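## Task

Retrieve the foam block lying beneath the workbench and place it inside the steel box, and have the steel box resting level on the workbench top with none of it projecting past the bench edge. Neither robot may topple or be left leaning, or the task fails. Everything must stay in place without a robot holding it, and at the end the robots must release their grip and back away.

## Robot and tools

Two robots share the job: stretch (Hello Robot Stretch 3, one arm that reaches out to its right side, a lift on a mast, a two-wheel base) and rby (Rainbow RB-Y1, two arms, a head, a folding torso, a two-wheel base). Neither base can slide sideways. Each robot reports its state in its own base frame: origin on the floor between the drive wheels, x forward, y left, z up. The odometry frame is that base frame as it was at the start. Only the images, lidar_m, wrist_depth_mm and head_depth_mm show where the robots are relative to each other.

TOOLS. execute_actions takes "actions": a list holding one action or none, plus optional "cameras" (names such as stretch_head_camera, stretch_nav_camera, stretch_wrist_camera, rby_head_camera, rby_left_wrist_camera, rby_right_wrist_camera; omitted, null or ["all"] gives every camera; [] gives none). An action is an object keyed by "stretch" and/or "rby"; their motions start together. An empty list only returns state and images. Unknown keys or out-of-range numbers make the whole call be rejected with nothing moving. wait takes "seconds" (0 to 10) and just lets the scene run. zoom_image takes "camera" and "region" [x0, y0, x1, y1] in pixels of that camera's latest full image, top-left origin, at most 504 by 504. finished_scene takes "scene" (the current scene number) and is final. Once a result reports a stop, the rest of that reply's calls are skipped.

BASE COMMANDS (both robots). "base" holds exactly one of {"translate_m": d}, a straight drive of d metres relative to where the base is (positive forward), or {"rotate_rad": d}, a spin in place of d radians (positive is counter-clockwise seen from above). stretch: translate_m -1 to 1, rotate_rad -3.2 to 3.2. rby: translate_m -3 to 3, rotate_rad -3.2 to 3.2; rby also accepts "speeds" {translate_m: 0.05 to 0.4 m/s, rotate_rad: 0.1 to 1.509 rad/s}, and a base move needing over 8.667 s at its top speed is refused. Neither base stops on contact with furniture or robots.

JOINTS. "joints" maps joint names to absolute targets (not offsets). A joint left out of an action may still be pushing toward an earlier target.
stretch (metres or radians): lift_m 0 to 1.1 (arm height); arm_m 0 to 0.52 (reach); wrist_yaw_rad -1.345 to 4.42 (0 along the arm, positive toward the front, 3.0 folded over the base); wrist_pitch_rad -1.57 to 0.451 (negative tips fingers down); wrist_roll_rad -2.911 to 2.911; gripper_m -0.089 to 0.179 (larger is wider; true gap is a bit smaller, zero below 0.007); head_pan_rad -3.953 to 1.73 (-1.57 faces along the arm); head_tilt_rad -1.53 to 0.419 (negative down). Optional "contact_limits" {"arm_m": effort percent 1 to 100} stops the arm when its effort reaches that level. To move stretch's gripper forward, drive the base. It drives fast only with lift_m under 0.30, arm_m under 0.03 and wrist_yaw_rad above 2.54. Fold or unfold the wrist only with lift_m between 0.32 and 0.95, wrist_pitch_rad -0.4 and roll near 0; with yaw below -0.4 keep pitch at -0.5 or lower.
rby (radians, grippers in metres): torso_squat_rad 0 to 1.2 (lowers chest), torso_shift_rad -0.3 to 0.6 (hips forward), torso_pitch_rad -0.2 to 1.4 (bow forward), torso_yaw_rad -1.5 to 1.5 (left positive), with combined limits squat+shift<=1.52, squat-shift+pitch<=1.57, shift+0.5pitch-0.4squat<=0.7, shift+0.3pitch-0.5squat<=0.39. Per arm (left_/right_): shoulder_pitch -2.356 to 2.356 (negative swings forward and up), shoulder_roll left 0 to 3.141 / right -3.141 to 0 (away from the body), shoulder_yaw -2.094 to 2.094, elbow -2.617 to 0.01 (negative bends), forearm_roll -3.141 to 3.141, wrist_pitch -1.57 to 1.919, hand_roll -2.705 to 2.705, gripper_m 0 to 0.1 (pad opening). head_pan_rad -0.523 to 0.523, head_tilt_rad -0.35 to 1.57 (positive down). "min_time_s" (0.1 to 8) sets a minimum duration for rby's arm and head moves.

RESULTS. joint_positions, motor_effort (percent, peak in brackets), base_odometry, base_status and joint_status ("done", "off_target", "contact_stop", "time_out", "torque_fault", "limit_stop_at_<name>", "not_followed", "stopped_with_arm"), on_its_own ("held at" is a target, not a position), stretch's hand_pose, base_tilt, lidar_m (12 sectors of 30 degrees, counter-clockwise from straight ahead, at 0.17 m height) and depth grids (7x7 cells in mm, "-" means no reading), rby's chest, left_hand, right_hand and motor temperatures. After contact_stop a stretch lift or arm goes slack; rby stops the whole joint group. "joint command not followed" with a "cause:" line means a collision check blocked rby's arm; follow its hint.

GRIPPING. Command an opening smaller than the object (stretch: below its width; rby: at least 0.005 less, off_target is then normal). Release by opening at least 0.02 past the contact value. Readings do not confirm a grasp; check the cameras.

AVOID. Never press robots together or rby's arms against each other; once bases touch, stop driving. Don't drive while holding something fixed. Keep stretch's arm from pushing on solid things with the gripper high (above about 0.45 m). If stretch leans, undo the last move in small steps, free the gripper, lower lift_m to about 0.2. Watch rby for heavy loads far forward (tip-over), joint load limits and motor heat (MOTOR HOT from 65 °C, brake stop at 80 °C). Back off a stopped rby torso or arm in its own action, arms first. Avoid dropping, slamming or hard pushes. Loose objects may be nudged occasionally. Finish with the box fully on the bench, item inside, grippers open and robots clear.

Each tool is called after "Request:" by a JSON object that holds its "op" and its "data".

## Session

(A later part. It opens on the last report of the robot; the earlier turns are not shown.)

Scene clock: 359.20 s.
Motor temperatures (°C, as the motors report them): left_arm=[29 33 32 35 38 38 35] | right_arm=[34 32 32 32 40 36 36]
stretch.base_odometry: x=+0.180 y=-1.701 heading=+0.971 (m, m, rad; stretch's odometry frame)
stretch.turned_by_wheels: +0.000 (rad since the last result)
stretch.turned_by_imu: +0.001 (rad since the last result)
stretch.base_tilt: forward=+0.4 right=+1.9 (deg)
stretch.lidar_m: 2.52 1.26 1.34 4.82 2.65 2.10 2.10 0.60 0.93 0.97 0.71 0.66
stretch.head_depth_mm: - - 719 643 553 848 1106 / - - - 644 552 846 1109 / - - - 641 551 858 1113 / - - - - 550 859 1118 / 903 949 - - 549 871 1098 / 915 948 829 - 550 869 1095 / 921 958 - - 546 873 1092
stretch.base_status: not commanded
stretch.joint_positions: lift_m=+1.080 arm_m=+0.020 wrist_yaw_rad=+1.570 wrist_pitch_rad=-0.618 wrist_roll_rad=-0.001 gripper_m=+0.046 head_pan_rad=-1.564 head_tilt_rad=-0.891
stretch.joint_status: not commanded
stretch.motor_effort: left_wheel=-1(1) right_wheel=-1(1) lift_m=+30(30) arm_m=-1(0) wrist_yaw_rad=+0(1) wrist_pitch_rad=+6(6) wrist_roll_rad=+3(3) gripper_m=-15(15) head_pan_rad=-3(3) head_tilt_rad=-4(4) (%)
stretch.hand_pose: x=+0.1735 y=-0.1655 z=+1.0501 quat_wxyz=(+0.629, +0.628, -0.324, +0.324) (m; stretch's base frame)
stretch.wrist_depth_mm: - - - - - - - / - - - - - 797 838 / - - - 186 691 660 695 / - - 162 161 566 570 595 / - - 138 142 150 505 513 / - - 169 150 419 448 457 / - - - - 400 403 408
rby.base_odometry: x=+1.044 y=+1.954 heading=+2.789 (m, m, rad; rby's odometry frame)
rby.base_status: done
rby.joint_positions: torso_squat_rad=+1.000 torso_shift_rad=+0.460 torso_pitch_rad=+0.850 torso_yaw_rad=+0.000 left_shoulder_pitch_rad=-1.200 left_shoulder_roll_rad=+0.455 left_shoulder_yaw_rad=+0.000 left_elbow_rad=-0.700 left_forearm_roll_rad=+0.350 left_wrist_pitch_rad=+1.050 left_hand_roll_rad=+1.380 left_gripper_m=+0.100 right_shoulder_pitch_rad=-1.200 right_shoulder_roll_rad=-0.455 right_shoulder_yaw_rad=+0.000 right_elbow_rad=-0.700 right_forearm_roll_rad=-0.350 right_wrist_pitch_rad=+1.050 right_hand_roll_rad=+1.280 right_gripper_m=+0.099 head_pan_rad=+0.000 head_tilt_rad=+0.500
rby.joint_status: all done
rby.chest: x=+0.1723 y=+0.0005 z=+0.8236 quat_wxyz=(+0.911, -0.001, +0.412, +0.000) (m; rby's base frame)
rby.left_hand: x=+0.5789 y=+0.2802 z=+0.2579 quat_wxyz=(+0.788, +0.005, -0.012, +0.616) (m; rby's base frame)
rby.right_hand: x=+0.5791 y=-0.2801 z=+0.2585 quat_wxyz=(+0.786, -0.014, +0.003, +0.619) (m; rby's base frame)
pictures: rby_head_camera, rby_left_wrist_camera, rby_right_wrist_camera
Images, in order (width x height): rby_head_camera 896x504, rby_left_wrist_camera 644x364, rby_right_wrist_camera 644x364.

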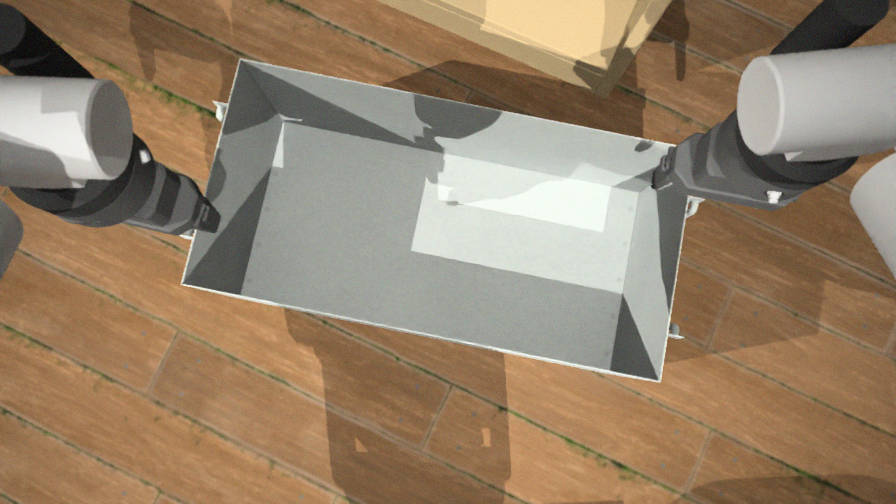

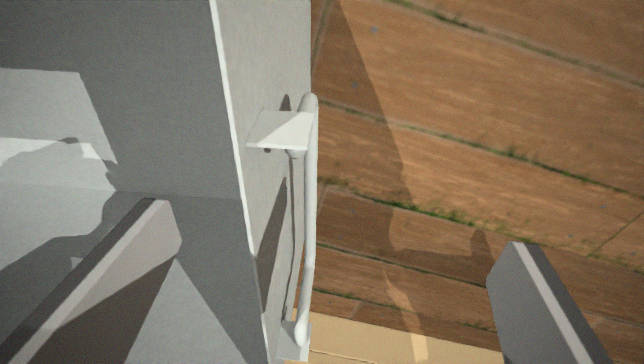

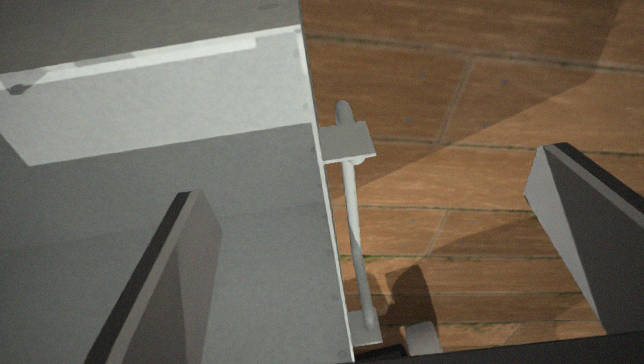

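Request:
{"op": "execute_actions", "data": {"actions": [{"rby":{"joints":{"torso_pitch_rad":0.955,"left_wrist_pitch_rad":0.945,"right_wrist_pitch_rad":0.945,"left_shoulder_roll_rad":0.435}}}], "cameras": ["rby_head_camera"]}}

Request:
{"op": "execute_actions", "data": {"actions": [{"rby":{"joints":{"left_gripper_m":0,"right_gripper_m":0}}}], "cameras": ["rby_left_wrist_camera","rby_right_wrist_camera"]}}

Scene clock: 364.47 s.
Motor temperatures (°C, as the motors report them): left_arm=[29 33 32 35 38 38 35] | right_arm=[34 32 32 32 40 36 36]
stretch.base_odometry: x=+0.180 y=-1.701 heading=+0.971 (m, m, rad; stretch's odometry frame)
stretch.turned_by_wheels: +0.000 (rad since the last result)
stretch.turned_by_imu: +0.001 (rad since the last result)
stretch.base_tilt: forward=+0.4 right=+2.0 (deg)
stretch.lidar_m: 2.52 1.26 1.35 4.80 2.65 2.10 2.11 0.60 0.94 0.97 0.71 0.65
stretch.head_depth_mm: - - 719 644 554 848 1099 / - - - 640 552 847 1100 / - - - 640 551 858 1112 / - - - - 550 863 1114 / 912 949 - - 549 876 1102 / 915 944 830 - 551 874 1101 / 920 962 - - 545 869 1102
stretch.base_status: not commanded
stretch.joint_positions: lift_m=+1.080 arm_m=+0.020 wrist_yaw_rad=+1.570 wrist_pitch_rad=-0.618 wrist_roll_rad=-0.001 gripper_m=+0.046 head_pan_rad=-1.564 head_tilt_rad=-0.891
stretch.joint_status: not commanded
stretch.motor_effort: left_wheel=-1(0) right_wheel=-1(1) lift_m=+30(30) arm_m=+0(0) wrist_yaw_rad=+0(1) wrist_pitch_rad=+6(6) wrist_roll_rad=+3(3) gripper_m=-14(15) head_pan_rad=-2(2) head_tilt_rad=-3(3) (%)
stretch.hand_pose: x=+0.1735 y=-0.1655 z=+1.0501 quat_wxyz=(+0.629, +0.628, -0.324, +0.324) (m; stretch's base frame)
stretch.wrist_depth_mm: - - - - - - - / - - - - - 800 845 / - - - 187 684 662 702 / - - 162 160 570 568 594 / - - 138 142 150 507 516 / - - 169 150 419 447 458 / - - - - 403 404 410
rby.base_odometry: x=+1.044 y=+1.954 heading=+2.789 (m, m, rad; rby's odometry frame)
rby.base_status: not commanded
rby.joint_positions: torso_squat_rad=+1.000 torso_shift_rad=+0.460 torso_pitch_rad=+0.955 torso_yaw_rad=+0.000 left_shoulder_pitch_rad=-1.200 left_shoulder_roll_rad=+0.435 left_shoulder_yaw_rad=+0.000 left_elbow_rad=-0.700 left_forearm_roll_rad=+0.350 left_wrist_pitch_rad=+0.945 left_hand_roll_rad=+1.380 left_gripper_m=+0.100 right_shoulder_pitch_rad=-1.200 right_shoulder_roll_rad=-0.455 right_shoulder_yaw_rad=+0.000 right_elbow_rad=-0.700 right_forearm_roll_rad=-0.350 right_wrist_pitch_rad=+0.945 right_hand_roll_rad=+1.280 right_gripper_m=+0.099 head_pan_rad=+0.000 head_tilt_rad=+0.500
rby.joint_status: all done
rby.chest: x=+0.1925 y=+0.0005 z=+0.7982 quat_wxyz=(+0.888, -0.001, +0.459, +0.000) (m; rby's base frame)
rby.left_hand: x=+0.5577 y=+0.2655 z=+0.1890 quat_wxyz=(+0.790, -0.002, -0.002, +0.613) (m; rby's base frame)
rby.right_hand: x=+0.5619 y=-0.2788 z=+0.1925 quat_wxyz=(+0.785, -0.011, +0.001, +0.620) (m; rby's base frame)
pictures: rby_head_camera
Images, in order (width x height): rby_head_camera 896x504.

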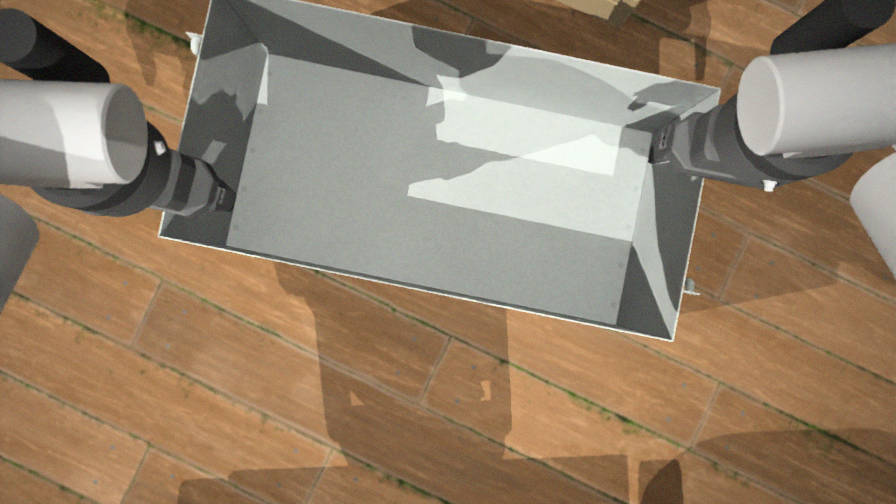

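Scene clock: 365.93 s.
Motor temperatures (°C, as the motors report them): left_arm=[29 33 32 35 38 38 35] | right_arm=[34 32 32 32 40 36 36]
stretch.base_odometry: x=+0.180 y=-1.701 heading=+0.971 (m, m, rad; stretch's odometry frame)
stretch.turned_by_wheels: +0.000 (rad since the last result)
stretch.turned_by_imu: +0.000 (rad since the last result)
stretch.base_tilt: forward=+0.4 right=+1.9 (deg)
stretch.lidar_m: 2.52 1.26 1.34 4.82 2.65 2.10 2.10 0.60 0.93 0.97 0.72 0.65
stretch.head_depth_mm: - - 720 642 554 846 1102 / - - - 640 552 844 1111 / - - - 643 552 860 1110 / - - - - 551 860 1109 / 910 947 - - 548 874 1104 / 915 944 829 - 550 874 1098 / 917 959 - - 546 869 1099
stretch.base_status: not commanded
stretch.joint_positions: lift_m=+1.080 arm_m=+0.020 wrist_yaw_rad=+1.570 wrist_pitch_rad=-0.618 wrist_roll_rad=-0.001 gripper_m=+0.046 head_pan_rad=-1.564 head_tilt_rad=-0.891
stretch.joint_status: not commanded
stretch.motor_effort: left_wheel=-1(0) right_wheel=-1(1) lift_m=+30(30) arm_m=-1(1) wrist_yaw_rad=+0(1) wrist_pitch_rad=+6(6) wrist_roll_rad=+3(3) gripper_m=-15(15) head_pan_rad=-2(2) head_tilt_rad=-3(4) (%)
stretch.hand_pose: x=+0.1735 y=-0.1655 z=+1.0501 quat_wxyz=(+0.629, +0.628, -0.324, +0.324) (m; stretch's base frame)
stretch.wrist_depth_mm: - - - - - 987 - / - - - - - 796 830 / - - - 186 696 655 702 / - - 161 161 564 570 591 / - - 138 142 150 497 517 / - - 168 150 420 453 461 / - - - - 404 403 409
rby.base_odometry: x=+1.044 y=+1.954 heading=+2.790 (m, m, rad; rby's odometry frame)
rby.base_status: not commanded
rby.joint_positions: torso_squat_rad=+1.000 torso_shift_rad=+0.460 torso_pitch_rad=+0.955 torso_yaw_rad=+0.000 left_shoulder_pitch_rad=-1.201 left_shoulder_roll_rad=+0.433 left_shoulder_yaw_rad=+0.000 left_elbow_rad=-0.700 left_forearm_roll_rad=+0.351 left_wrist_pitch_rad=+0.945 left_hand_roll_rad=+1.380 left_gripper_m=+0.022 right_shoulder_pitch_rad=-1.201 right_shoulder_roll_rad=-0.452 right_shoulder_yaw_rad=+0.000 right_elbow_rad=-0.701 right_forearm_roll_rad=-0.351 right_wrist_pitch_rad=+0.945 right_hand_roll_rad=+1.280 right_gripper_m=+0.021 head_pan_rad=+0.000 head_tilt_rad=+0.500
rby.joint_status: left_gripper_m off_target (ended at +0.022, target +0.000); right_gripper_m off_target (ended at +0.021, target +0.000)
rby.chest: x=+0.1925 y=+0.0005 z=+0.7982 quat_wxyz=(+0.888, -0.001, +0.459, +0.000) (m; rby's base frame)
rby.left_hand: x=+0.5578 y=+0.2639 z=+0.1890 quat_wxyz=(+0.790, -0.003, -0.001, +0.613) (m; rby's base frame)
rby.right_hand: x=+0.5621 y=-0.2760 z=+0.1923 quat_wxyz=(+0.785, -0.010, +0.000, +0.620) (m; rby's base frame)
pictures: rby_left_wrist_camera, rby_right_wrist_camera
Images, in order (width x height): rby_left_wrist_camera 644x364, rby_right_wrist_camera 644x364.

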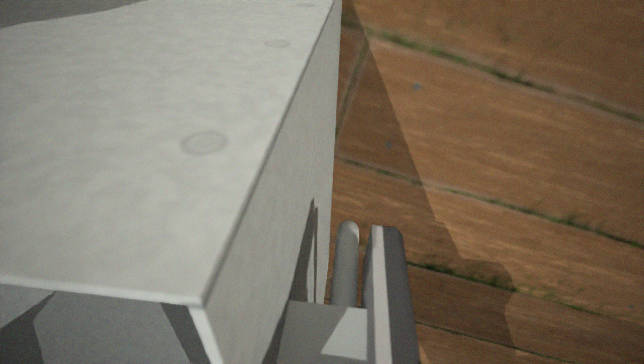

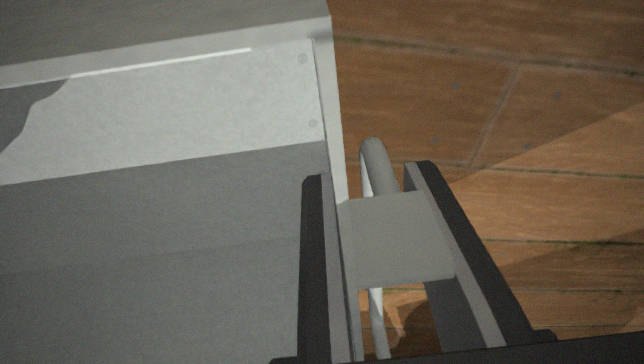

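Both gripped.

Request:
{"op": "execute_actions", "data": {"actions": [{"rby":{"joints":{"torso_squat_rad":0.3,"torso_shift_rad":0.1}}}], "cameras": ["rby_head_camera"]}}

Request:
{"op": "execute_actions", "data": {"actions": [{"rby":{"min_time_s":2.0,"joints":{"torso_pitch_rad":0.5,"left_wrist_pitch_rad":1.4,"right_wrist_pitch_rad":1.4,"left_shoulder_roll_rad":0.425,"right_shoulder_roll_rad":-0.445}}}], "cameras": []}}

Request:
{"op": "execute_actions", "data": {"actions": [{"rby":{"min_time_s":2.2,"joints":{"torso_pitch_rad":0.0,"torso_squat_rad":0.0,"left_wrist_pitch_rad":1.9,"right_wrist_pitch_rad":1.9,"left_shoulder_roll_rad":0.415,"right_shoulder_roll_rad":-0.435,"head_tilt_rad":0.8}}}], "cameras": ["rby_head_camera"]}}

Scene clock: 376.47 s.
Motor temperatures (°C, as the motors report them): left_arm=[29 33 32 35 38 38 35] | right_arm=[34 33 32 32 40 36 36]
stretch.base_odometry: x=+0.180 y=-1.701 heading=+0.971 (m, m, rad; stretch's odometry frame)
stretch.turned_by_wheels: +0.000 (rad since the last result)
stretch.turned_by_imu: +0.002 (rad since the last result)
stretch.base_tilt: forward=+0.4 right=+2.0 (deg)
stretch.lidar_m: 2.52 1.26 1.35 4.81 2.65 2.10 2.09 0.60 0.94 0.97 0.71 0.66
stretch.head_depth_mm: - - 719 643 553 850 1097 / - - - 640 552 847 1106 / - - - 642 552 857 1106 / - - - - 551 859 1113 / 911 946 - - 551 872 1101 / 918 948 831 - 548 874 1097 / 920 961 - - 544 874 1101
stretch.base_status: not commanded
stretch.joint_positions: lift_m=+1.080 arm_m=+0.020 wrist_yaw_rad=+1.570 wrist_pitch_rad=-0.618 wrist_roll_rad=-0.001 gripper_m=+0.046 head_pan_rad=-1.564 head_tilt_rad=-0.891
stretch.joint_status: not commanded
stretch.motor_effort: left_wheel=-1(0) right_wheel=-1(1) lift_m=+30(30) arm_m=-1(1) wrist_yaw_rad=+0(1) wrist_pitch_rad=+6(6) wrist_roll_rad=+3(3) gripper_m=-15(14) head_pan_rad=-3(2) head_tilt_rad=-4(3) (%)
stretch.hand_pose: x=+0.1735 y=-0.1655 z=+1.0501 quat_wxyz=(+0.629, +0.628, -0.324, +0.324) (m; stretch's base frame)
stretch.wrist_depth_mm: - - - - - 975 - / - - - - - 797 845 / - - - 185 686 665 695 / - - 162 161 564 570 594 / - - 138 142 150 500 516 / - - 168 150 423 449 462 / - - - - 400 398 410
rby.base_odometry: x=+1.044 y=+1.954 heading=+2.789 (m, m, rad; rby's odometry frame)
rby.base_status: not commanded
rby.joint_positions: torso_squat_rad=+0.300 torso_shift_rad=+0.101 torso_pitch_rad=+0.957 torso_yaw_rad=+0.000 left_shoulder_pitch_rad=-1.199 left_shoulder_roll_rad=+0.432 left_shoulder_yaw_rad=+0.000 left_elbow_rad=-0.700 left_forearm_roll_rad=+0.351 left_wrist_pitch_rad=+0.945 left_hand_roll_rad=+1.380 left_gripper_m=+0.022 right_shoulder_pitch_rad=-1.200 right_shoulder_roll_rad=-0.451 right_shoulder_yaw_rad=+0.000 right_elbow_rad=-0.700 right_forearm_roll_rad=-0.351 right_wrist_pitch_rad=+0.945 right_hand_roll_rad=+1.280 right_gripper_m=+0.019 head_pan_rad=+0.000 head_tilt_rad=+0.500
rby.joint_status: all done
rby.chest: x=+0.0921 y=+0.0007 z=+1.1241 quat_wxyz=(+0.888, -0.001, +0.460, +0.000) (m; rby's base frame)
rby.left_hand: x=+0.4548 y=+0.2634 z=+0.5135 quat_wxyz=(+0.790, -0.002, +0.001, +0.613) (m; rby's base frame)
rby.right_hand: x=+0.4591 y=-0.2759 z=+0.5169 quat_wxyz=(+0.785, -0.008, +0.002, +0.620) (m; rby's base frame)
pictures: rby_head_camera
Images, in order (width x height): rby_head_camera 896x504.

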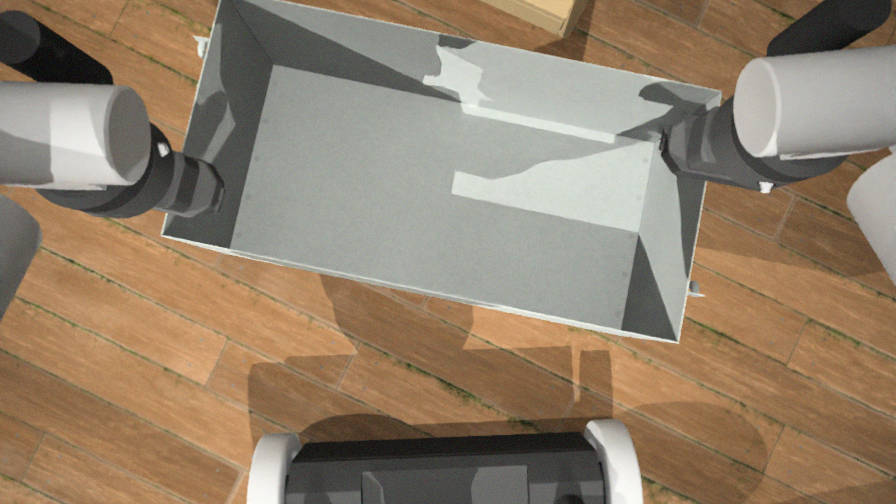

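Scene clock: 378.77 s.
Motor temperatures (°C, as the motors report them): left_arm=[29 33 32 35 39 38 35] | right_arm=[34 33 32 32 40 36 36]
stretch.base_odometry: x=+0.180 y=-1.701 heading=+0.971 (m, m, rad; stretch's odometry frame)
stretch.turned_by_wheels: +0.000 (rad since the last result)
stretch.turned_by_imu: +0.001 (rad since the last result)
stretch.base_tilt: forward=+0.4 right=+1.9 (deg)
stretch.lidar_m: 2.53 1.26 1.35 4.79 2.65 2.10 2.10 0.59 0.93 0.97 0.71 0.66
stretch.head_depth_mm: - - 718 642 552 848 1104 / - - - 642 554 842 1105 / - - - 643 552 859 1108 / - - - - 550 860 1111 / 907 945 - - 549 876 1102 / 914 949 832 - 548 875 1091 / 920 960 - - 546 868 1097
stretch.base_status: not commanded
stretch.joint_positions: lift_m=+1.080 arm_m=+0.020 wrist_yaw_rad=+1.570 wrist_pitch_rad=-0.618 wrist_roll_rad=-0.001 gripper_m=+0.046 head_pan_rad=-1.564 head_tilt_rad=-0.891
stretch.joint_status: not commanded
stretch.motor_effort: left_wheel=-1(1) right_wheel=-1(1) lift_m=+30(30) arm_m=-1(0) wrist_yaw_rad=+0(1) wrist_pitch_rad=+6(6) wrist_roll_rad=+3(3) gripper_m=-15(15) head_pan_rad=-1(3) head_tilt_rad=-3(4) (%)
stretch.hand_pose: x=+0.1735 y=-0.1655 z=+1.0501 quat_wxyz=(+0.629, +0.628, -0.324, +0.324) (m; stretch's base frame)
stretch.wrist_depth_mm: - - - - - - - / - - - - - 799 847 / - - - 187 693 666 696 / - - 162 161 571 568 595 / - - 138 142 150 505 518 / - - 168 150 419 455 459 / - - - - 404 401 411
rby.base_odometry: x=+1.044 y=+1.954 heading=+2.789 (m, m, rad; rby's odometry frame)
rby.base_status: not commanded
rby.joint_positions: torso_squat_rad=+0.300 torso_shift_rad=+0.101 torso_pitch_rad=+0.502 torso_yaw_rad=+0.000 left_shoulder_pitch_rad=-1.199 left_shoulder_roll_rad=+0.421 left_shoulder_yaw_rad=+0.000 left_elbow_rad=-0.699 left_forearm_roll_rad=+0.352 left_wrist_pitch_rad=+1.400 left_hand_roll_rad=+1.380 left_gripper_m=+0.022 right_shoulder_pitch_rad=-1.199 right_shoulder_roll_rad=-0.441 right_shoulder_yaw_rad=+0.000 right_elbow_rad=-0.699 right_forearm_roll_rad=-0.352 right_wrist_pitch_rad=+1.400 right_hand_roll_rad=+1.280 right_gripper_m=+0.019 head_pan_rad=+0.000 head_tilt_rad=+0.500
rby.joint_status: all done
rby.chest: x=-0.0119 y=+0.0008 z=+1.2171 quat_wxyz=(+0.969, -0.001, +0.248, +0.000) (m; rby's base frame)
rby.left_hand: x=+0.4794 y=+0.2631 z=+0.8023 quat_wxyz=(+0.791, +0.006, -0.003, +0.612) (m; rby's base frame)
rby.right_hand: x=+0.4819 y=-0.2746 z=+0.8064 quat_wxyz=(+0.787, -0.013, +0.008, +0.617) (m; rby's base frame)
pictures: none
No camera images: the call's "cameras" was empty. Leave "cameras" out to get every camera's image.

Scene clock: 381.27 s.
Motor temperatures (°C, as the motors report them): left_arm=[30 33 32 35 39 38 35] | right_arm=[34 33 32 32 40 36 36]
stretch.base_odometry: x=+0.180 y=-1.701 heading=+0.971 (m, m, rad; stretch's odometry frame)
stretch.turned_by_wheels: +0.000 (rad since the last result)
stretch.turned_by_imu: +0.001 (rad since the last result)
stretch.base_tilt: forward=+0.4 right=+1.9 (deg)
stretch.lidar_m: 2.52 1.26 1.35 4.81 2.65 2.10 2.11 0.60 0.93 0.97 0.71 0.66
stretch.head_depth_mm: - - 719 642 552 845 1101 / - - - 645 551 847 1106 / - - - 643 553 858 1115 / - - - - 550 857 1108 / 906 946 - - 548 875 1097 / 915 945 833 - 551 875 1098 / 921 962 - - 544 871 1098
stretch.base_status: not commanded
stretch.joint_positions: lift_m=+1.080 arm_m=+0.020 wrist_yaw_rad=+1.570 wrist_pitch_rad=-0.618 wrist_roll_rad=-0.001 gripper_m=+0.046 head_pan_rad=-1.564 head_tilt_rad=-0.891
stretch.joint_status: not commanded
stretch.motor_effort: left_wheel=-1(1) right_wheel=-1(1) lift_m=+30(30) arm_m=+0(1) wrist_yaw_rad=+1(1) wrist_pitch_rad=+6(6) wrist_roll_rad=+3(3) gripper_m=-14(15) head_pan_rad=-2(2) head_tilt_rad=-4(4) (%)
stretch.hand_pose: x=+0.1735 y=-0.1655 z=+1.0501 quat_wxyz=(+0.629, +0.628, -0.324, +0.324) (m; stretch's base frame)
stretch.wrist_depth_mm: - - - - - 991 - / - - - - - 801 835 / - - - 185 689 670 692 / - - 161 161 569 573 600 / - - 138 142 150 499 518 / - - 169 150 420 448 457 / - - - - 399 406 407
rby.base_odometry: x=+1.044 y=+1.954 heading=+2.789 (m, m, rad; rby's odometry frame)
rby.base_status: not commanded
rby.joint_positions: torso_squat_rad=+0.000 torso_shift_rad=+0.101 torso_pitch_rad=+0.002 torso_yaw_rad=+0.000 left_shoulder_pitch_rad=-1.198 left_shoulder_roll_rad=+0.410 left_shoulder_yaw_rad=+0.000 left_elbow_rad=-0.699 left_forearm_roll_rad=+0.352 left_wrist_pitch_rad=+1.900 left_hand_roll_rad=+1.380 left_gripper_m=+0.023 right_shoulder_pitch_rad=-1.198 right_shoulder_roll_rad=-0.430 right_shoulder_yaw_rad=+0.000 right_elbow_rad=-0.699 right_forearm_roll_rad=-0.352 right_wrist_pitch_rad=+1.900 right_hand_roll_rad=+1.280 right_gripper_m=+0.019 head_pan_rad=+0.000 head_tilt_rad=+0.800
rby.joint_status: all done
rby.chest: x=-0.1572 y=+0.0008 z=+1.2864 quat_wxyz=(+1.000, -0.001, +0.001, +0.000) (m; rby's base frame)
rby.left_hand: x=+0.3619 y=+0.2640 z=+1.1280 quat_wxyz=(+0.789, +0.016, -0.010, +0.614) (m; rby's base frame)
rby.right_hand: x=+0.3624 y=-0.2735 z=+1.1321 quat_wxyz=(+0.790, -0.019, +0.014, +0.613) (m; rby's base frame)
pictures: rby_head_camera
Images, in order (width x height): rby_head_camera 896x504.

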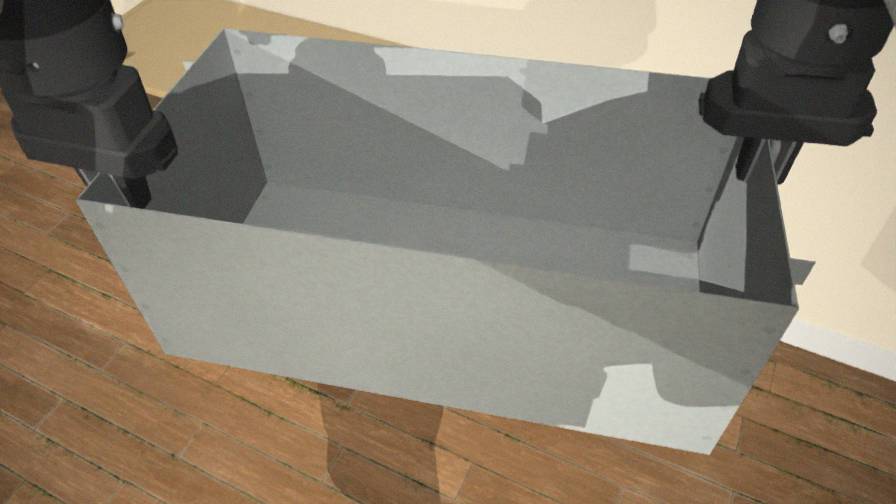

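Request:
{"op": "execute_actions", "data": {"actions": [{"rby":{"base":{"rotate_rad":-1.95},"speeds":{"rotate_rad":0.6},"joints":{"torso_yaw_rad":0.28,"head_tilt_rad":0.45}},"stretch":{"joints":{"head_pan_rad":0.3,"head_tilt_rad":-0.5}}}], "cameras": ["rby_head_camera","stretch_nav_camera"]}}

Scene clock: 390.43 s.
Motor temperatures (°C, as the motors report them): left_arm=[30 34 32 35 39 38 35] | right_arm=[34 33 32 33 41 36 36]
stretch.base_odometry: x=+0.180 y=-1.701 heading=+0.971 (m, m, rad; stretch's odometry frame)
stretch.turned_by_wheels: +0.000 (rad since the last result)
stretch.turned_by_imu: +0.002 (rad since the last result)
stretch.base_tilt: forward=+0.4 right=+1.8 (deg)
stretch.lidar_m: 2.52 1.56 1.82 4.81 2.66 2.10 2.09 0.60 0.93 0.97 0.71 0.66
stretch.head_depth_mm: 2020 2171 2377 2503 1888 1529 1255 / 2084 2273 2417 2564 1928 1537 1268 / 2157 2342 2559 2589 1936 1542 1267 / 2208 2448 2634 2660 1948 1548 1271 / 2294 1767 2782 2647 1956 1533 1281 / 1654 1350 2584 2628 1949 1551 1281 / 2342 2644 2763 2639 1822 1543 1283
stretch.base_status: not commanded
stretch.joint_positions: lift_m=+1.080 arm_m=+0.020 wrist_yaw_rad=+1.570 wrist_pitch_rad=-0.618 wrist_roll_rad=-0.001 gripper_m=+0.046 head_pan_rad=+0.293 head_tilt_rad=-0.508
stretch.joint_status: all done
stretch.motor_effort: left_wheel=-1(1) right_wheel=-1(1) lift_m=+30(30) arm_m=-1(1) wrist_yaw_rad=+1(0) wrist_pitch_rad=+6(6) wrist_roll_rad=+3(3) gripper_m=-15(16) head_pan_rad=+2(37) head_tilt_rad=+2(20) (%)
stretch.hand_pose: x=+0.1735 y=-0.1655 z=+1.0501 quat_wxyz=(+0.629, +0.628, -0.324, +0.324) (m; stretch's base frame)
stretch.wrist_depth_mm: - - - - - - - / - - - - - 799 850 / - - - 186 682 669 703 / - - 161 160 567 577 593 / - - 138 142 150 499 516 / - - 168 151 417 446 452 / - - - - 404 401 411
rby.base_odometry: x=+1.044 y=+1.954 heading=+0.840 (m, m, rad; rby's odometry frame)
rby.base_status: done
rby.joint_positions: torso_squat_rad=+0.000 torso_shift_rad=+0.101 torso_pitch_rad=+0.002 torso_yaw_rad=+0.280 left_shoulder_pitch_rad=-1.198 left_shoulder_roll_rad=+0.410 left_shoulder_yaw_rad=+0.000 left_elbow_rad=-0.699 left_forearm_roll_rad=+0.352 left_wrist_pitch_rad=+1.900 left_hand_roll_rad=+1.380 left_gripper_m=+0.023 right_shoulder_pitch_rad=-1.198 right_shoulder_roll_rad=-0.430 right_shoulder_yaw_rad=+0.000 right_elbow_rad=-0.699 right_forearm_roll_rad=-0.352 right_wrist_pitch_rad=+1.900 right_hand_roll_rad=+1.280 right_gripper_m=+0.019 head_pan_rad=+0.000 head_tilt_rad=+0.450
rby.joint_status: all done
rby.chest: x=-0.1572 y=+0.0010 z=+1.2864 quat_wxyz=(+0.990, -0.001, +0.001, +0.140) (m; rby's base frame)
rby.left_hand: x=+0.2687 y=+0.3975 z=+1.1276 quat_wxyz=(+0.695, +0.017, -0.007, +0.719) (m; rby's base frame)
rby.right_hand: x=+0.4178 y=-0.1189 z=+1.1317 quat_wxyz=(+0.697, -0.020, +0.011, +0.717) (m; rby's base frame)
pictures: rby_head_camera, stretch_nav_camera (sideways: a quarter turn counterclockwise sets it upright)
Images, in order (width x height): rby_head_camera 896x504, stretch_nav_camera 672x504.

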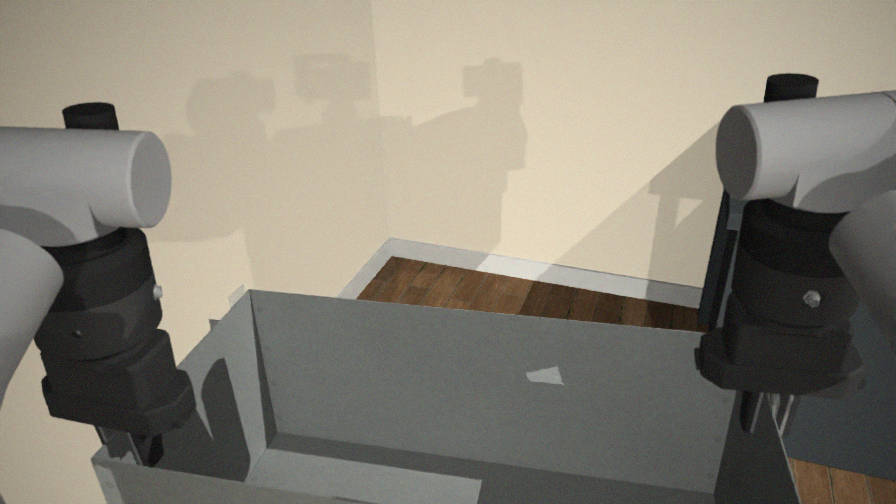

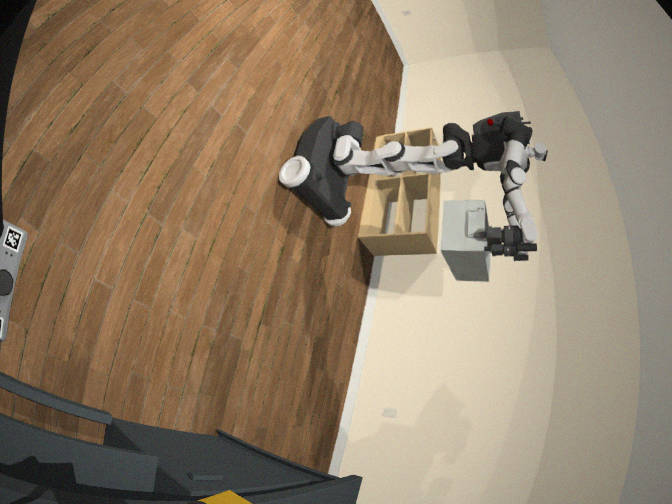

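Request:
{"op": "execute_actions", "data": {"actions": [{"rby":{"base":{"rotate_rad":-0.7},"speeds":{"rotate_rad":0.6}},"stretch":{"base":{"translate_m":-0.3}}}], "cameras": []}}

Request:
{"op": "execute_actions", "data": {"actions": [{"rby":{"base":{"translate_m":1.1},"speeds":{"translate_m":0.3}}}], "cameras": []}}

Request:
{"op": "execute_actions", "data": {"actions": [{"rby":{"base":{"rotate_rad":0.72},"speeds":{"rotate_rad":0.6}},"stretch":{"joints":{"head_pan_rad":0.0,"head_tilt_rad":-0.4}}}], "cameras": ["rby_head_camera","stretch_nav_camera"]}}

Scene clock: 400.37 s.
Motor temperatures (°C, as the motors report them): left_arm=[30 34 32 35 39 38 35] | right_arm=[35 33 32 33 41 36 36]
stretch.base_odometry: x=+0.011 y=-1.949 heading=+0.971 (m, m, rad; stretch's odometry frame)
stretch.turned_by_wheels: +0.000 (rad since the last result)
stretch.turned_by_imu: +0.003 (rad since the last result)
stretch.base_tilt: forward=+0.4 right=+1.9 (deg)
stretch.lidar_m: 2.82 1.94 4.71 4.63 2.28 1.81 1.81 0.33 0.39 0.93 1.01 0.91
stretch.head_depth_mm: 2252 2422 2676 2573 1924 1521 1254 / 2331 2536 2737 2596 1930 1533 1267 / 2399 2620 2855 2614 1934 1529 1272 / 2485 2640 2955 2665 1955 1543 1272 / 2470 1606 2945 2617 1937 1537 1273 / 2564 1523 3099 2331 1949 1541 1272 / 1806 1412 2075 2233 1968 1553 1282
stretch.base_status: done
stretch.joint_positions: lift_m=+1.080 arm_m=+0.020 wrist_yaw_rad=+1.570 wrist_pitch_rad=-0.618 wrist_roll_rad=-0.001 gripper_m=+0.046 head_pan_rad=+0.293 head_tilt_rad=-0.507
stretch.joint_status: not commanded
stretch.motor_effort: left_wheel=+0(3) right_wheel=+0(5) lift_m=+31(30) arm_m=-2(1) wrist_yaw_rad=+1(0) wrist_pitch_rad=+6(6) wrist_roll_rad=+3(3) gripper_m=-15(14) head_pan_rad=+2(3) head_tilt_rad=+2(2) (%)
stretch.hand_pose: x=+0.1735 y=-0.1655 z=+1.0501 quat_wxyz=(+0.629, +0.628, -0.324, +0.324) (m; stretch's base frame)
stretch.wrist_depth_mm: - - - - - 996 - / - - - - 823 796 858 / - - - 186 650 660 696 / - - 161 161 555 573 593 / - - 138 142 150 501 513 / - - 168 150 418 449 457 / - - - - 391 404 409
rby.base_odometry: x=+1.044 y=+1.954 heading=+0.140 (m, m, rad; rby's odometry frame)
rby.base_status: done
rby.joint_positions: torso_squat_rad=+0.000 torso_shift_rad=+0.101 torso_pitch_rad=+0.002 torso_yaw_rad=+0.280 left_shoulder_pitch_rad=-1.198 left_shoulder_roll_rad=+0.410 left_shoulder_yaw_rad=+0.000 left_elbow_rad=-0.699 left_forearm_roll_rad=+0.352 left_wrist_pitch_rad=+1.900 left_hand_roll_rad=+1.380 left_gripper_m=+0.023 right_shoulder_pitch_rad=-1.198 right_shoulder_roll_rad=-0.430 right_shoulder_yaw_rad=+0.000 right_elbow_rad=-0.699 right_forearm_roll_rad=-0.352 right_wrist_pitch_rad=+1.900 right_hand_roll_rad=+1.280 right_gripper_m=+0.019 head_pan_rad=+0.000 head_tilt_rad=+0.450
rby.joint_status: not commanded
rby.chest: x=-0.1572 y=+0.0010 z=+1.2864 quat_wxyz=(+0.990, -0.001, +0.001, +0.140) (m; rby's base frame)
rby.left_hand: x=+0.2687 y=+0.3975 z=+1.1276 quat_wxyz=(+0.695, +0.017, -0.007, +0.718) (m; rby's base frame)
rby.right_hand: x=+0.4178 y=-0.1189 z=+1.1317 quat_wxyz=(+0.697, -0.020, +0.011, +0.717) (m; rby's base frame)
pictures: none
No camera images: the call's "cameras" was empty. Leave "cameras" out to get every camera's image.

Scene clock: 405.07 s.
Motor temperatures (°C, as the motors report them): left_arm=[30 34 32 35 39 38 35] | right_arm=[35 33 32 33 41 36 36]
stretch.base_odometry: x=+0.011 y=-1.949 heading=+0.971 (m, m, rad; stretch's odometry frame)
stretch.turned_by_wheels: +0.000 (rad since the last result)
stretch.turned_by_imu: +0.001 (rad since the last result)
stretch.base_tilt: forward=+0.5 right=+1.8 (deg)
stretch.lidar_m: 0.96 0.88 4.76 4.67 2.29 1.81 1.82 0.33 0.39 0.93 1.01 0.91
stretch.head_depth_mm: 503 935 617 696 1922 1524 1258 / 509 560 644 716 1921 1528 1263 / 572 2553 729 2365 1928 1443 1263 / 639 1045 1217 1385 1573 1407 1270 / 649 987 1150 1321 1537 1323 1270 / 755 2894 3101 2654 1803 1560 1283 / 2732 3048 3109 2687 1963 1555 1281
stretch.base_status: not commanded
stretch.joint_positions: lift_m=+1.080 arm_m=+0.020 wrist_yaw_rad=+1.570 wrist_pitch_rad=-0.618 wrist_roll_rad=-0.001 gripper_m=+0.046 head_pan_rad=+0.293 head_tilt_rad=-0.507
stretch.joint_status: not commanded
stretch.motor_effort: left_wheel=-1(1) right_wheel=+0(0) lift_m=+30(30) arm_m=-1(2) wrist_yaw_rad=+1(1) wrist_pitch_rad=+6(6) wrist_roll_rad=+3(3) gripper_m=-14(15) head_pan_rad=+3(3) head_tilt_rad=+2(2) (%)
stretch.hand_pose: x=+0.1735 y=-0.1655 z=+1.0501 quat_wxyz=(+0.629, +0.628, -0.324, +0.324) (m; stretch's base frame)
stretch.wrist_depth_mm: - - - - - 996 - / - - - - 820 800 842 / - - - 186 651 662 694 / - - 162 161 551 573 589 / - - 138 142 150 500 515 / - - 168 151 418 447 456 / - - - - 391 405 411
rby.base_odometry: x=+2.133 y=+2.107 heading=+0.140 (m, m, rad; rby's odometry frame)
rby.base_status: done
rby.joint_positions: torso_squat_rad=+0.000 torso_shift_rad=+0.101 torso_pitch_rad=+0.002 torso_yaw_rad=+0.280 left_shoulder_pitch_rad=-1.198 left_shoulder_roll_rad=+0.410 left_shoulder_yaw_rad=+0.000 left_elbow_rad=-0.699 left_forearm_roll_rad=+0.352 left_wrist_pitch_rad=+1.900 left_hand_roll_rad=+1.380 left_gripper_m=+0.023 right_shoulder_pitch_rad=-1.198 right_shoulder_roll_rad=-0.430 right_shoulder_yaw_rad=+0.000 right_elbow_rad=-0.699 right_forearm_roll_rad=-0.352 right_wrist_pitch_rad=+1.900 right_hand_roll_rad=+1.280 right_gripper_m=+0.019 head_pan_rad=+0.000 head_tilt_rad=+0.450
rby.joint_status: not commanded
rby.chest: x=-0.1570 y=+0.0010 z=+1.2864 quat_wxyz=(+0.990, -0.001, +0.001, +0.140) (m; rby's base frame)
rby.left_hand: x=+0.2689 y=+0.3975 z=+1.1275 quat_wxyz=(+0.695, +0.017, -0.007, +0.718) (m; rby's base frame)
rby.right_hand: x=+0.4180 y=-0.1189 z=+1.1315 quat_wxyz=(+0.697, -0.020, +0.012, +0.717) (m; rby's base frame)
pictures: none
No camera images: the call's "cameras" was empty. Leave "cameras" out to get every camera's image.

Scene clock: 407.73 s.
Motor temperatures (°C, as the motors report them): left_arm=[30 34 32 35 40 38 35] | right_arm=[35 33 32 33 41 36 36]
stretch.base_odometry: x=+0.011 y=-1.949 heading=+0.971 (m, m, rad; stretch's odometry frame)
stretch.turned_by_wheels: +0.000 (rad since the last result)
stretch.turned_by_imu: +0.001 (rad since the last result)
stretch.base_tilt: forward=+0.4 right=+1.8 (deg)
stretch.lidar_m: 0.79 0.81 4.71 4.64 2.28 1.81 1.82 0.33 0.39 0.93 1.02 0.91
stretch.head_depth_mm: 2317 2481 2654 1270 961 1089 1189 / 2283 2456 2634 1557 1760 1617 1358 / 2315 800 897 2625 2181 1669 1356 / 2336 780 905 2685 2197 1689 1371 / 2350 735 2734 2954 2218 1582 1309 / 2386 710 2775 2975 2246 1467 1151 / 2372 698 2716 1124 1158 1234 1209
stretch.base_status: not commanded
stretch.joint_positions: lift_m=+1.080 arm_m=+0.020 wrist_yaw_rad=+1.570 wrist_pitch_rad=-0.618 wrist_roll_rad=-0.001 gripper_m=+0.046 head_pan_rad=+0.007 head_tilt_rad=-0.409
stretch.joint_status: all done
stretch.motor_effort: left_wheel=-1(0) right_wheel=+0(1) lift_m=+30(30) arm_m=-2(1) wrist_yaw_rad=+0(1) wrist_pitch_rad=+6(6) wrist_roll_rad=+3(3) gripper_m=-14(16) head_pan_rad=-2(23) head_tilt_rad=+2(9) (%)
stretch.hand_pose: x=+0.1735 y=-0.1655 z=+1.0501 quat_wxyz=(+0.629, +0.628, -0.324, +0.324) (m; stretch's base frame)
stretch.wrist_depth_mm: - - - - - - - / - - - - 825 797 840 / - - - 186 650 669 696 / - - 161 160 553 573 593 / - - 138 142 150 500 513 / - - 168 150 421 443 457 / - - - - 392 402 411
rby.base_odometry: x=+2.133 y=+2.107 heading=+0.860 (m, m, rad; rby's odometry frame)
rby.base_status: done
rby.joint_positions: torso_squat_rad=+0.000 torso_shift_rad=+0.101 torso_pitch_rad=+0.002 torso_yaw_rad=+0.280 left_shoulder_pitch_rad=-1.198 left_shoulder_roll_rad=+0.410 left_shoulder_yaw_rad=+0.000 left_elbow_rad=-0.699 left_forearm_roll_rad=+0.352 left_wrist_pitch_rad=+1.900 left_hand_roll_rad=+1.380 left_gripper_m=+0.023 right_shoulder_pitch_rad=-1.198 right_shoulder_roll_rad=-0.430 right_shoulder_yaw_rad=+0.000 right_elbow_rad=-0.699 right_forearm_roll_rad=-0.352 right_wrist_pitch_rad=+1.900 right_hand_roll_rad=+1.280 right_gripper_m=+0.019 head_pan_rad=+0.000 head_tilt_rad=+0.450
rby.joint_status: not commanded
rby.chest: x=-0.1570 y=+0.0010 z=+1.2864 quat_wxyz=(+0.990, -0.001, +0.001, +0.140) (m; rby's base frame)
rby.left_hand: x=+0.2689 y=+0.3975 z=+1.1276 quat_wxyz=(+0.695, +0.017, -0.007, +0.718) (m; rby's base frame)
rby.right_hand: x=+0.4179 y=-0.1189 z=+1.1315 quat_wxyz=(+0.697, -0.020, +0.012, +0.717) (m; rby's base frame)
pictures: rby_head_camera, stretch_nav_camera (sideways: a quarter turn counterclockwise sets it upright)
Images, in order (width x height): rby_head_camera 896x504, stretch_nav_camera 672x504.

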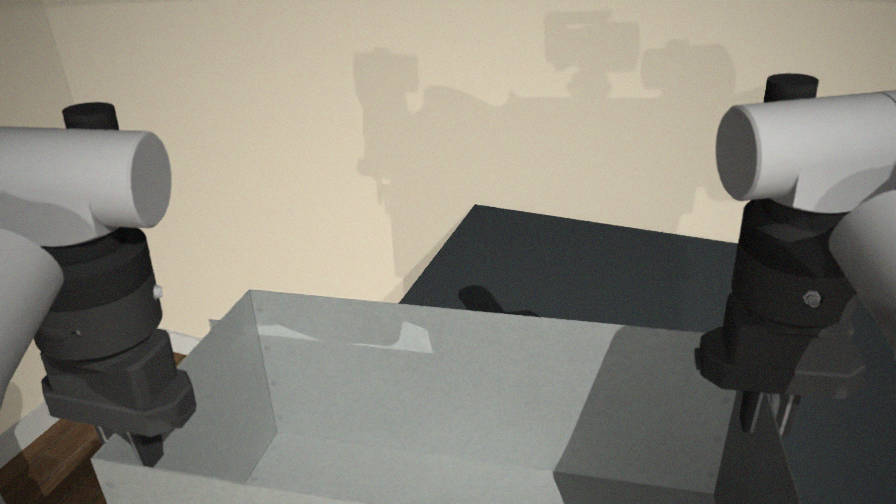

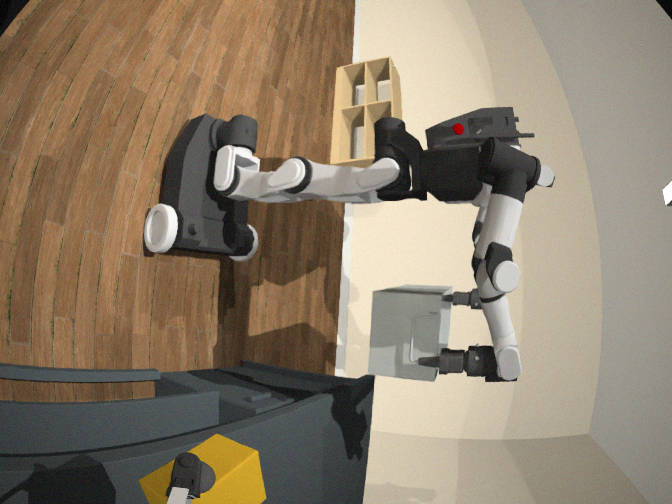

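Request:
{"op": "execute_actions", "data": {"actions": [{"rby":{"base":{"rotate_rad":-0.4},"speeds":{"rotate_rad":0.5},"joints":{"torso_yaw_rad":0.4}}}], "cameras": []}}

Request:
{"op": "execute_actions", "data": {"actions": [{"rby":{"base":{"translate_m":0.33},"speeds":{"translate_m":0.15}}}], "cameras": ["stretch_nav_camera"]}}

Request:
{"op": "execute_actions", "data": {"actions": [{"rby":{"base":{"rotate_rad":0.4},"speeds":{"rotate_rad":0.5},"joints":{"torso_yaw_rad":0.12,"torso_shift_rad":0.3,"head_tilt_rad":0.9}}}], "cameras": ["rby_head_camera","stretch_nav_camera"]}}

Scene clock: 416.47 s.
Motor temperatures (°C, as the motors report them): left_arm=[30 34 32 35 40 38 35] | right_arm=[35 33 32 33 41 36 36]
stretch.base_odometry: x=+0.011 y=-1.949 heading=+0.971 (m, m, rad; stretch's odometry frame)
stretch.turned_by_wheels: +0.000 (rad since the last result)
stretch.turned_by_imu: +0.001 (rad since the last result)
stretch.base_tilt: forward=+0.4 right=+1.9 (deg)
stretch.lidar_m: 0.89 0.82 4.73 4.68 2.28 1.82 1.82 0.33 0.39 0.93 1.01 0.91
stretch.head_depth_mm: 2291 2466 2656 1265 959 1089 1175 / 2306 2507 2660 2656 1735 1609 1355 / 2297 708 812 863 2187 1681 1356 / 2347 1180 846 885 2181 1687 1353 / 2372 711 2708 2886 2228 1473 1329 / 2369 687 2769 2970 2246 1482 1190 / 2404 702 1055 1158 1179 1327 1215
stretch.base_status: not commanded
stretch.joint_positions: lift_m=+1.080 arm_m=+0.020 wrist_yaw_rad=+1.570 wrist_pitch_rad=-0.618 wrist_roll_rad=-0.001 gripper_m=+0.046 head_pan_rad=+0.007 head_tilt_rad=-0.409
stretch.joint_status: not commanded
stretch.motor_effort: left_wheel=-1(1) right_wheel=+0(0) lift_m=+31(30) arm_m=-1(1) wrist_yaw_rad=+0(1) wrist_pitch_rad=+6(6) wrist_roll_rad=+3(3) gripper_m=-15(15) head_pan_rad=-3(3) head_tilt_rad=+3(3) (%)
stretch.hand_pose: x=+0.1735 y=-0.1655 z=+1.0501 quat_wxyz=(+0.629, +0.628, -0.324, +0.324) (m; stretch's base frame)
stretch.wrist_depth_mm: - - - - - 998 - / - - - - 838 792 858 / - - - 186 647 666 710 / - - 162 160 556 565 590 / - - 138 141 150 501 515 / - - 169 150 419 446 458 / - - - - 392 405 409
rby.base_odometry: x=+2.133 y=+2.107 heading=+0.460 (m, m, rad; rby's odometry frame)
rby.base_status: done
rby.joint_positions: torso_squat_rad=+0.000 torso_shift_rad=+0.101 torso_pitch_rad=+0.002 torso_yaw_rad=+0.400 left_shoulder_pitch_rad=-1.198 left_shoulder_roll_rad=+0.410 left_shoulder_yaw_rad=+0.000 left_elbow_rad=-0.699 left_forearm_roll_rad=+0.352 left_wrist_pitch_rad=+1.900 left_hand_roll_rad=+1.380 left_gripper_m=+0.023 right_shoulder_pitch_rad=-1.198 right_shoulder_roll_rad=-0.430 right_shoulder_yaw_rad=+0.000 right_elbow_rad=-0.699 right_forearm_roll_rad=-0.352 right_wrist_pitch_rad=+1.900 right_hand_roll_rad=+1.280 right_gripper_m=+0.019 head_pan_rad=+0.000 head_tilt_rad=+0.450
rby.joint_status: all done
rby.chest: x=-0.1571 y=+0.0011 z=+1.2864 quat_wxyz=(+0.980, -0.001, +0.001, +0.199) (m; rby's base frame)
rby.left_hand: x=+0.2182 y=+0.4457 z=+1.1275 quat_wxyz=(+0.651, +0.018, -0.006, +0.759) (m; rby's base frame)
rby.right_hand: x=+0.4281 y=-0.0491 z=+1.1315 quat_wxyz=(+0.652, -0.021, +0.010, +0.757) (m; rby's base frame)
pictures: none
No camera images: the call's "cameras" was empty. Leave "cameras" out to get every camera's image.

Scene clock: 419.53 s.
Motor temperatures (°C, as the motors report them): left_arm=[30 34 32 35 40 38 35] | right_arm=[35 33 32 33 41 36 36]
stretch.base_odometry: x=+0.011 y=-1.949 heading=+0.971 (m, m, rad; stretch's odometry frame)
stretch.turned_by_wheels: +0.000 (rad since the last result)
stretch.turned_by_imu: +0.001 (rad since the last result)
stretch.base_tilt: forward=+0.4 right=+1.9 (deg)
stretch.lidar_m: 0.64 0.84 4.72 4.68 2.28 1.82 1.82 0.33 0.39 0.93 1.02 0.91
stretch.head_depth_mm: 2277 592 768 774 961 1084 1187 / 2299 569 2658 2809 1764 1612 1345 / 2327 587 2714 2834 2216 1457 1283 / 2301 611 2716 2857 2228 1469 1165 / 598 660 838 926 1047 1181 1193 / 590 609 834 2718 2238 1283 1199 / 2320 762 2737 2958 2271 1346 1266
stretch.base_status: not commanded
stretch.joint_positions: lift_m=+1.080 arm_m=+0.020 wrist_yaw_rad=+1.570 wrist_pitch_rad=-0.618 wrist_roll_rad=-0.001 gripper_m=+0.046 head_pan_rad=+0.007 head_tilt_rad=-0.409
stretch.joint_status: not commanded
stretch.motor_effort: left_wheel=-1(1) right_wheel=+0(0) lift_m=+30(31) arm_m=-1(2) wrist_yaw_rad=+1(1) wrist_pitch_rad=+5(6) wrist_roll_rad=+3(3) gripper_m=-16(15) head_pan_rad=-3(2) head_tilt_rad=+3(3) (%)
stretch.hand_pose: x=+0.1735 y=-0.1655 z=+1.0501 quat_wxyz=(+0.629, +0.628, -0.324, +0.324) (m; stretch's base frame)
stretch.wrist_depth_mm: - - 942 - - 883 - / - - - - 813 806 855 / - - - 186 644 667 711 / - - 161 160 553 569 588 / - - 138 141 150 496 517 / - - 168 150 422 451 454 / - - - - 393 402 411
rby.base_odometry: x=+2.428 y=+2.254 heading=+0.461 (m, m, rad; rby's odometry frame)
rby.base_status: done
rby.joint_positions: torso_squat_rad=+0.000 torso_shift_rad=+0.101 torso_pitch_rad=+0.002 torso_yaw_rad=+0.400 left_shoulder_pitch_rad=-1.198 left_shoulder_roll_rad=+0.410 left_shoulder_yaw_rad=+0.000 left_elbow_rad=-0.699 left_forearm_roll_rad=+0.352 left_wrist_pitch_rad=+1.900 left_hand_roll_rad=+1.380 left_gripper_m=+0.023 right_shoulder_pitch_rad=-1.198 right_shoulder_roll_rad=-0.430 right_shoulder_yaw_rad=+0.000 right_elbow_rad=-0.699 right_forearm_roll_rad=-0.352 right_wrist_pitch_rad=+1.900 right_hand_roll_rad=+1.280 right_gripper_m=+0.019 head_pan_rad=+0.000 head_tilt_rad=+0.450
rby.joint_status: not commanded
rby.chest: x=-0.1571 y=+0.0011 z=+1.2864 quat_wxyz=(+0.980, -0.001, +0.001, +0.199) (m; rby's base frame)
rby.left_hand: x=+0.2182 y=+0.4457 z=+1.1276 quat_wxyz=(+0.651, +0.018, -0.006, +0.759) (m; rby's base frame)
rby.right_hand: x=+0.4281 y=-0.0492 z=+1.1315 quat_wxyz=(+0.653, -0.021, +0.010, +0.757) (m; rby's base frame)
pictures: stretch_nav_camera (sideways: a quarter turn counterclockwise sets it upright)
Images, in order (width x height): stretch_nav_camera 672x504.

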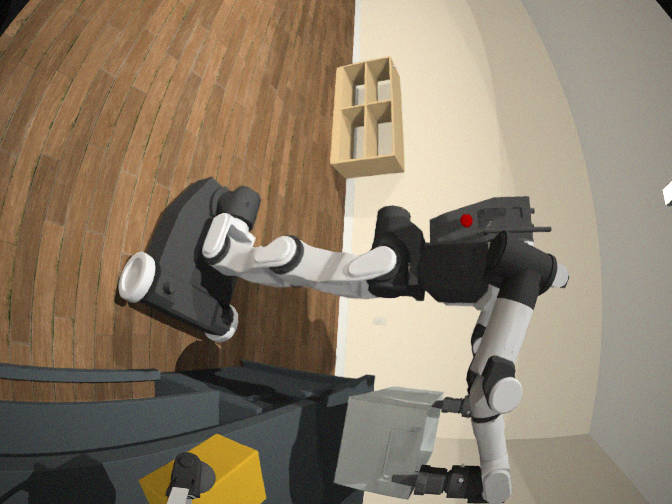

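Scene clock: 421.63 s.
Motor temperatures (°C, as the motors report them): left_arm=[30 34 32 35 40 38 35] | right_arm=[35 34 32 33 41 36 36]
stretch.base_odometry: x=+0.011 y=-1.949 heading=+0.971 (m, m, rad; stretch's odometry frame)
stretch.turned_by_wheels: +0.000 (rad since the last result)
stretch.turned_by_imu: +0.001 (rad since the last result)
stretch.base_tilt: forward=+0.3 right=+1.8 (deg)
stretch.lidar_m: 0.64 0.73 4.71 4.67 2.28 1.81 1.82 0.33 0.39 0.93 1.02 0.91
stretch.head_depth_mm: 2309 567 2591 1190 960 1090 1190 / 2313 571 2677 2820 1748 1614 1356 / 556 567 844 2851 2207 1675 1257 / 689 562 770 873 981 1372 1164 / 2296 701 759 885 1062 1083 1135 / 2369 709 2777 2884 2241 1696 1120 / 2396 2584 2810 2929 2287 1704 1133
stretch.base_status: not commanded
stretch.joint_positions: lift_m=+1.080 arm_m=+0.020 wrist_yaw_rad=+1.570 wrist_pitch_rad=-0.618 wrist_roll_rad=-0.001 gripper_m=+0.046 head_pan_rad=+0.007 head_tilt_rad=-0.409
stretch.joint_status: not commanded
stretch.motor_effort: left_wheel=-1(1) right_wheel=-1(1) lift_m=+31(30) arm_m=-1(1) wrist_yaw_rad=+1(1) wrist_pitch_rad=+6(6) wrist_roll_rad=+3(3) gripper_m=-15(16) head_pan_rad=-3(3) head_tilt_rad=+2(3) (%)
stretch.hand_pose: x=+0.1735 y=-0.1655 z=+1.0501 quat_wxyz=(+0.629, +0.628, -0.324, +0.324) (m; stretch's base frame)
stretch.wrist_depth_mm: - - - - - 615 593 / - - - - 841 815 814 / - - - 186 643 667 700 / - - 161 161 557 569 594 / - - 138 141 150 499 515 / - - 168 150 419 448 456 / - - - - 392 407 410
rby.base_odometry: x=+2.428 y=+2.254 heading=+0.860 (m, m, rad; rby's odometry frame)
rby.base_status: done
rby.joint_positions: torso_squat_rad=+0.000 torso_shift_rad=+0.301 torso_pitch_rad=+0.002 torso_yaw_rad=+0.120 left_shoulder_pitch_rad=-1.198 left_shoulder_roll_rad=+0.410 left_shoulder_yaw_rad=+0.000 left_elbow_rad=-0.699 left_forearm_roll_rad=+0.352 left_wrist_pitch_rad=+1.900 left_hand_roll_rad=+1.380 left_gripper_m=+0.023 right_shoulder_pitch_rad=-1.198 right_shoulder_roll_rad=-0.430 right_shoulder_yaw_rad=+0.000 right_elbow_rad=-0.699 right_forearm_roll_rad=-0.352 right_wrist_pitch_rad=+1.900 right_hand_roll_rad=+1.280 right_gripper_m=+0.019 head_pan_rad=+0.000 head_tilt_rad=+0.900
rby.joint_status: all done
rby.chest: x=-0.0199 y=+0.0010 z=+1.2585 quat_wxyz=(+0.998, -0.001, +0.001, +0.060) (m; rby's base frame)
rby.left_hand: x=+0.4637 y=+0.3244 z=+1.0996 quat_wxyz=(+0.750, +0.017, -0.008, +0.661) (m; rby's base frame)
rby.right_hand: x=+0.5286 y=-0.2091 z=+1.1037 quat_wxyz=(+0.752, -0.019, +0.013, +0.659) (m; rby's base frame)
pictures: rby_head_camera, stretch_nav_camera (sideways: a quarter turn counterclockwise sets it upright)
Images, in order (width x height): rby_head_camera 896x504, stretch_nav_camera 672x504.

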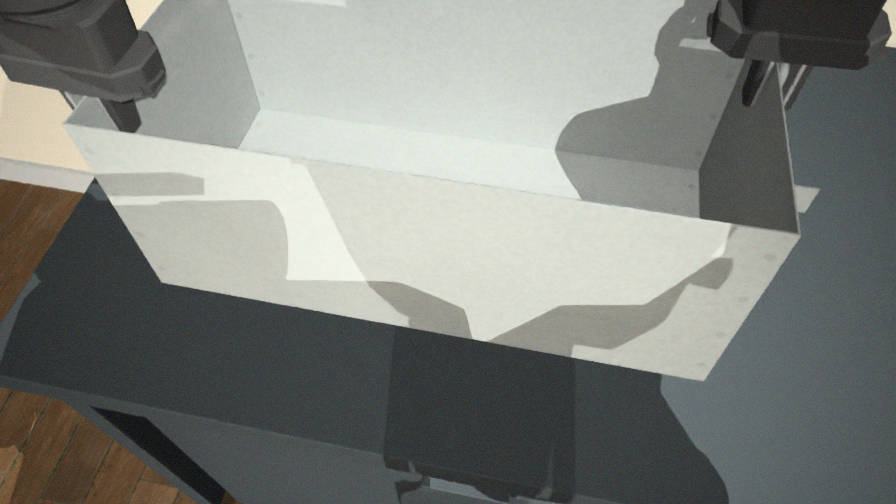

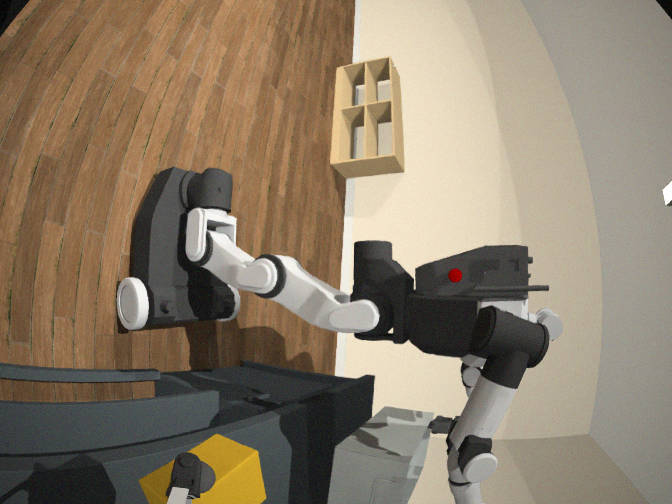

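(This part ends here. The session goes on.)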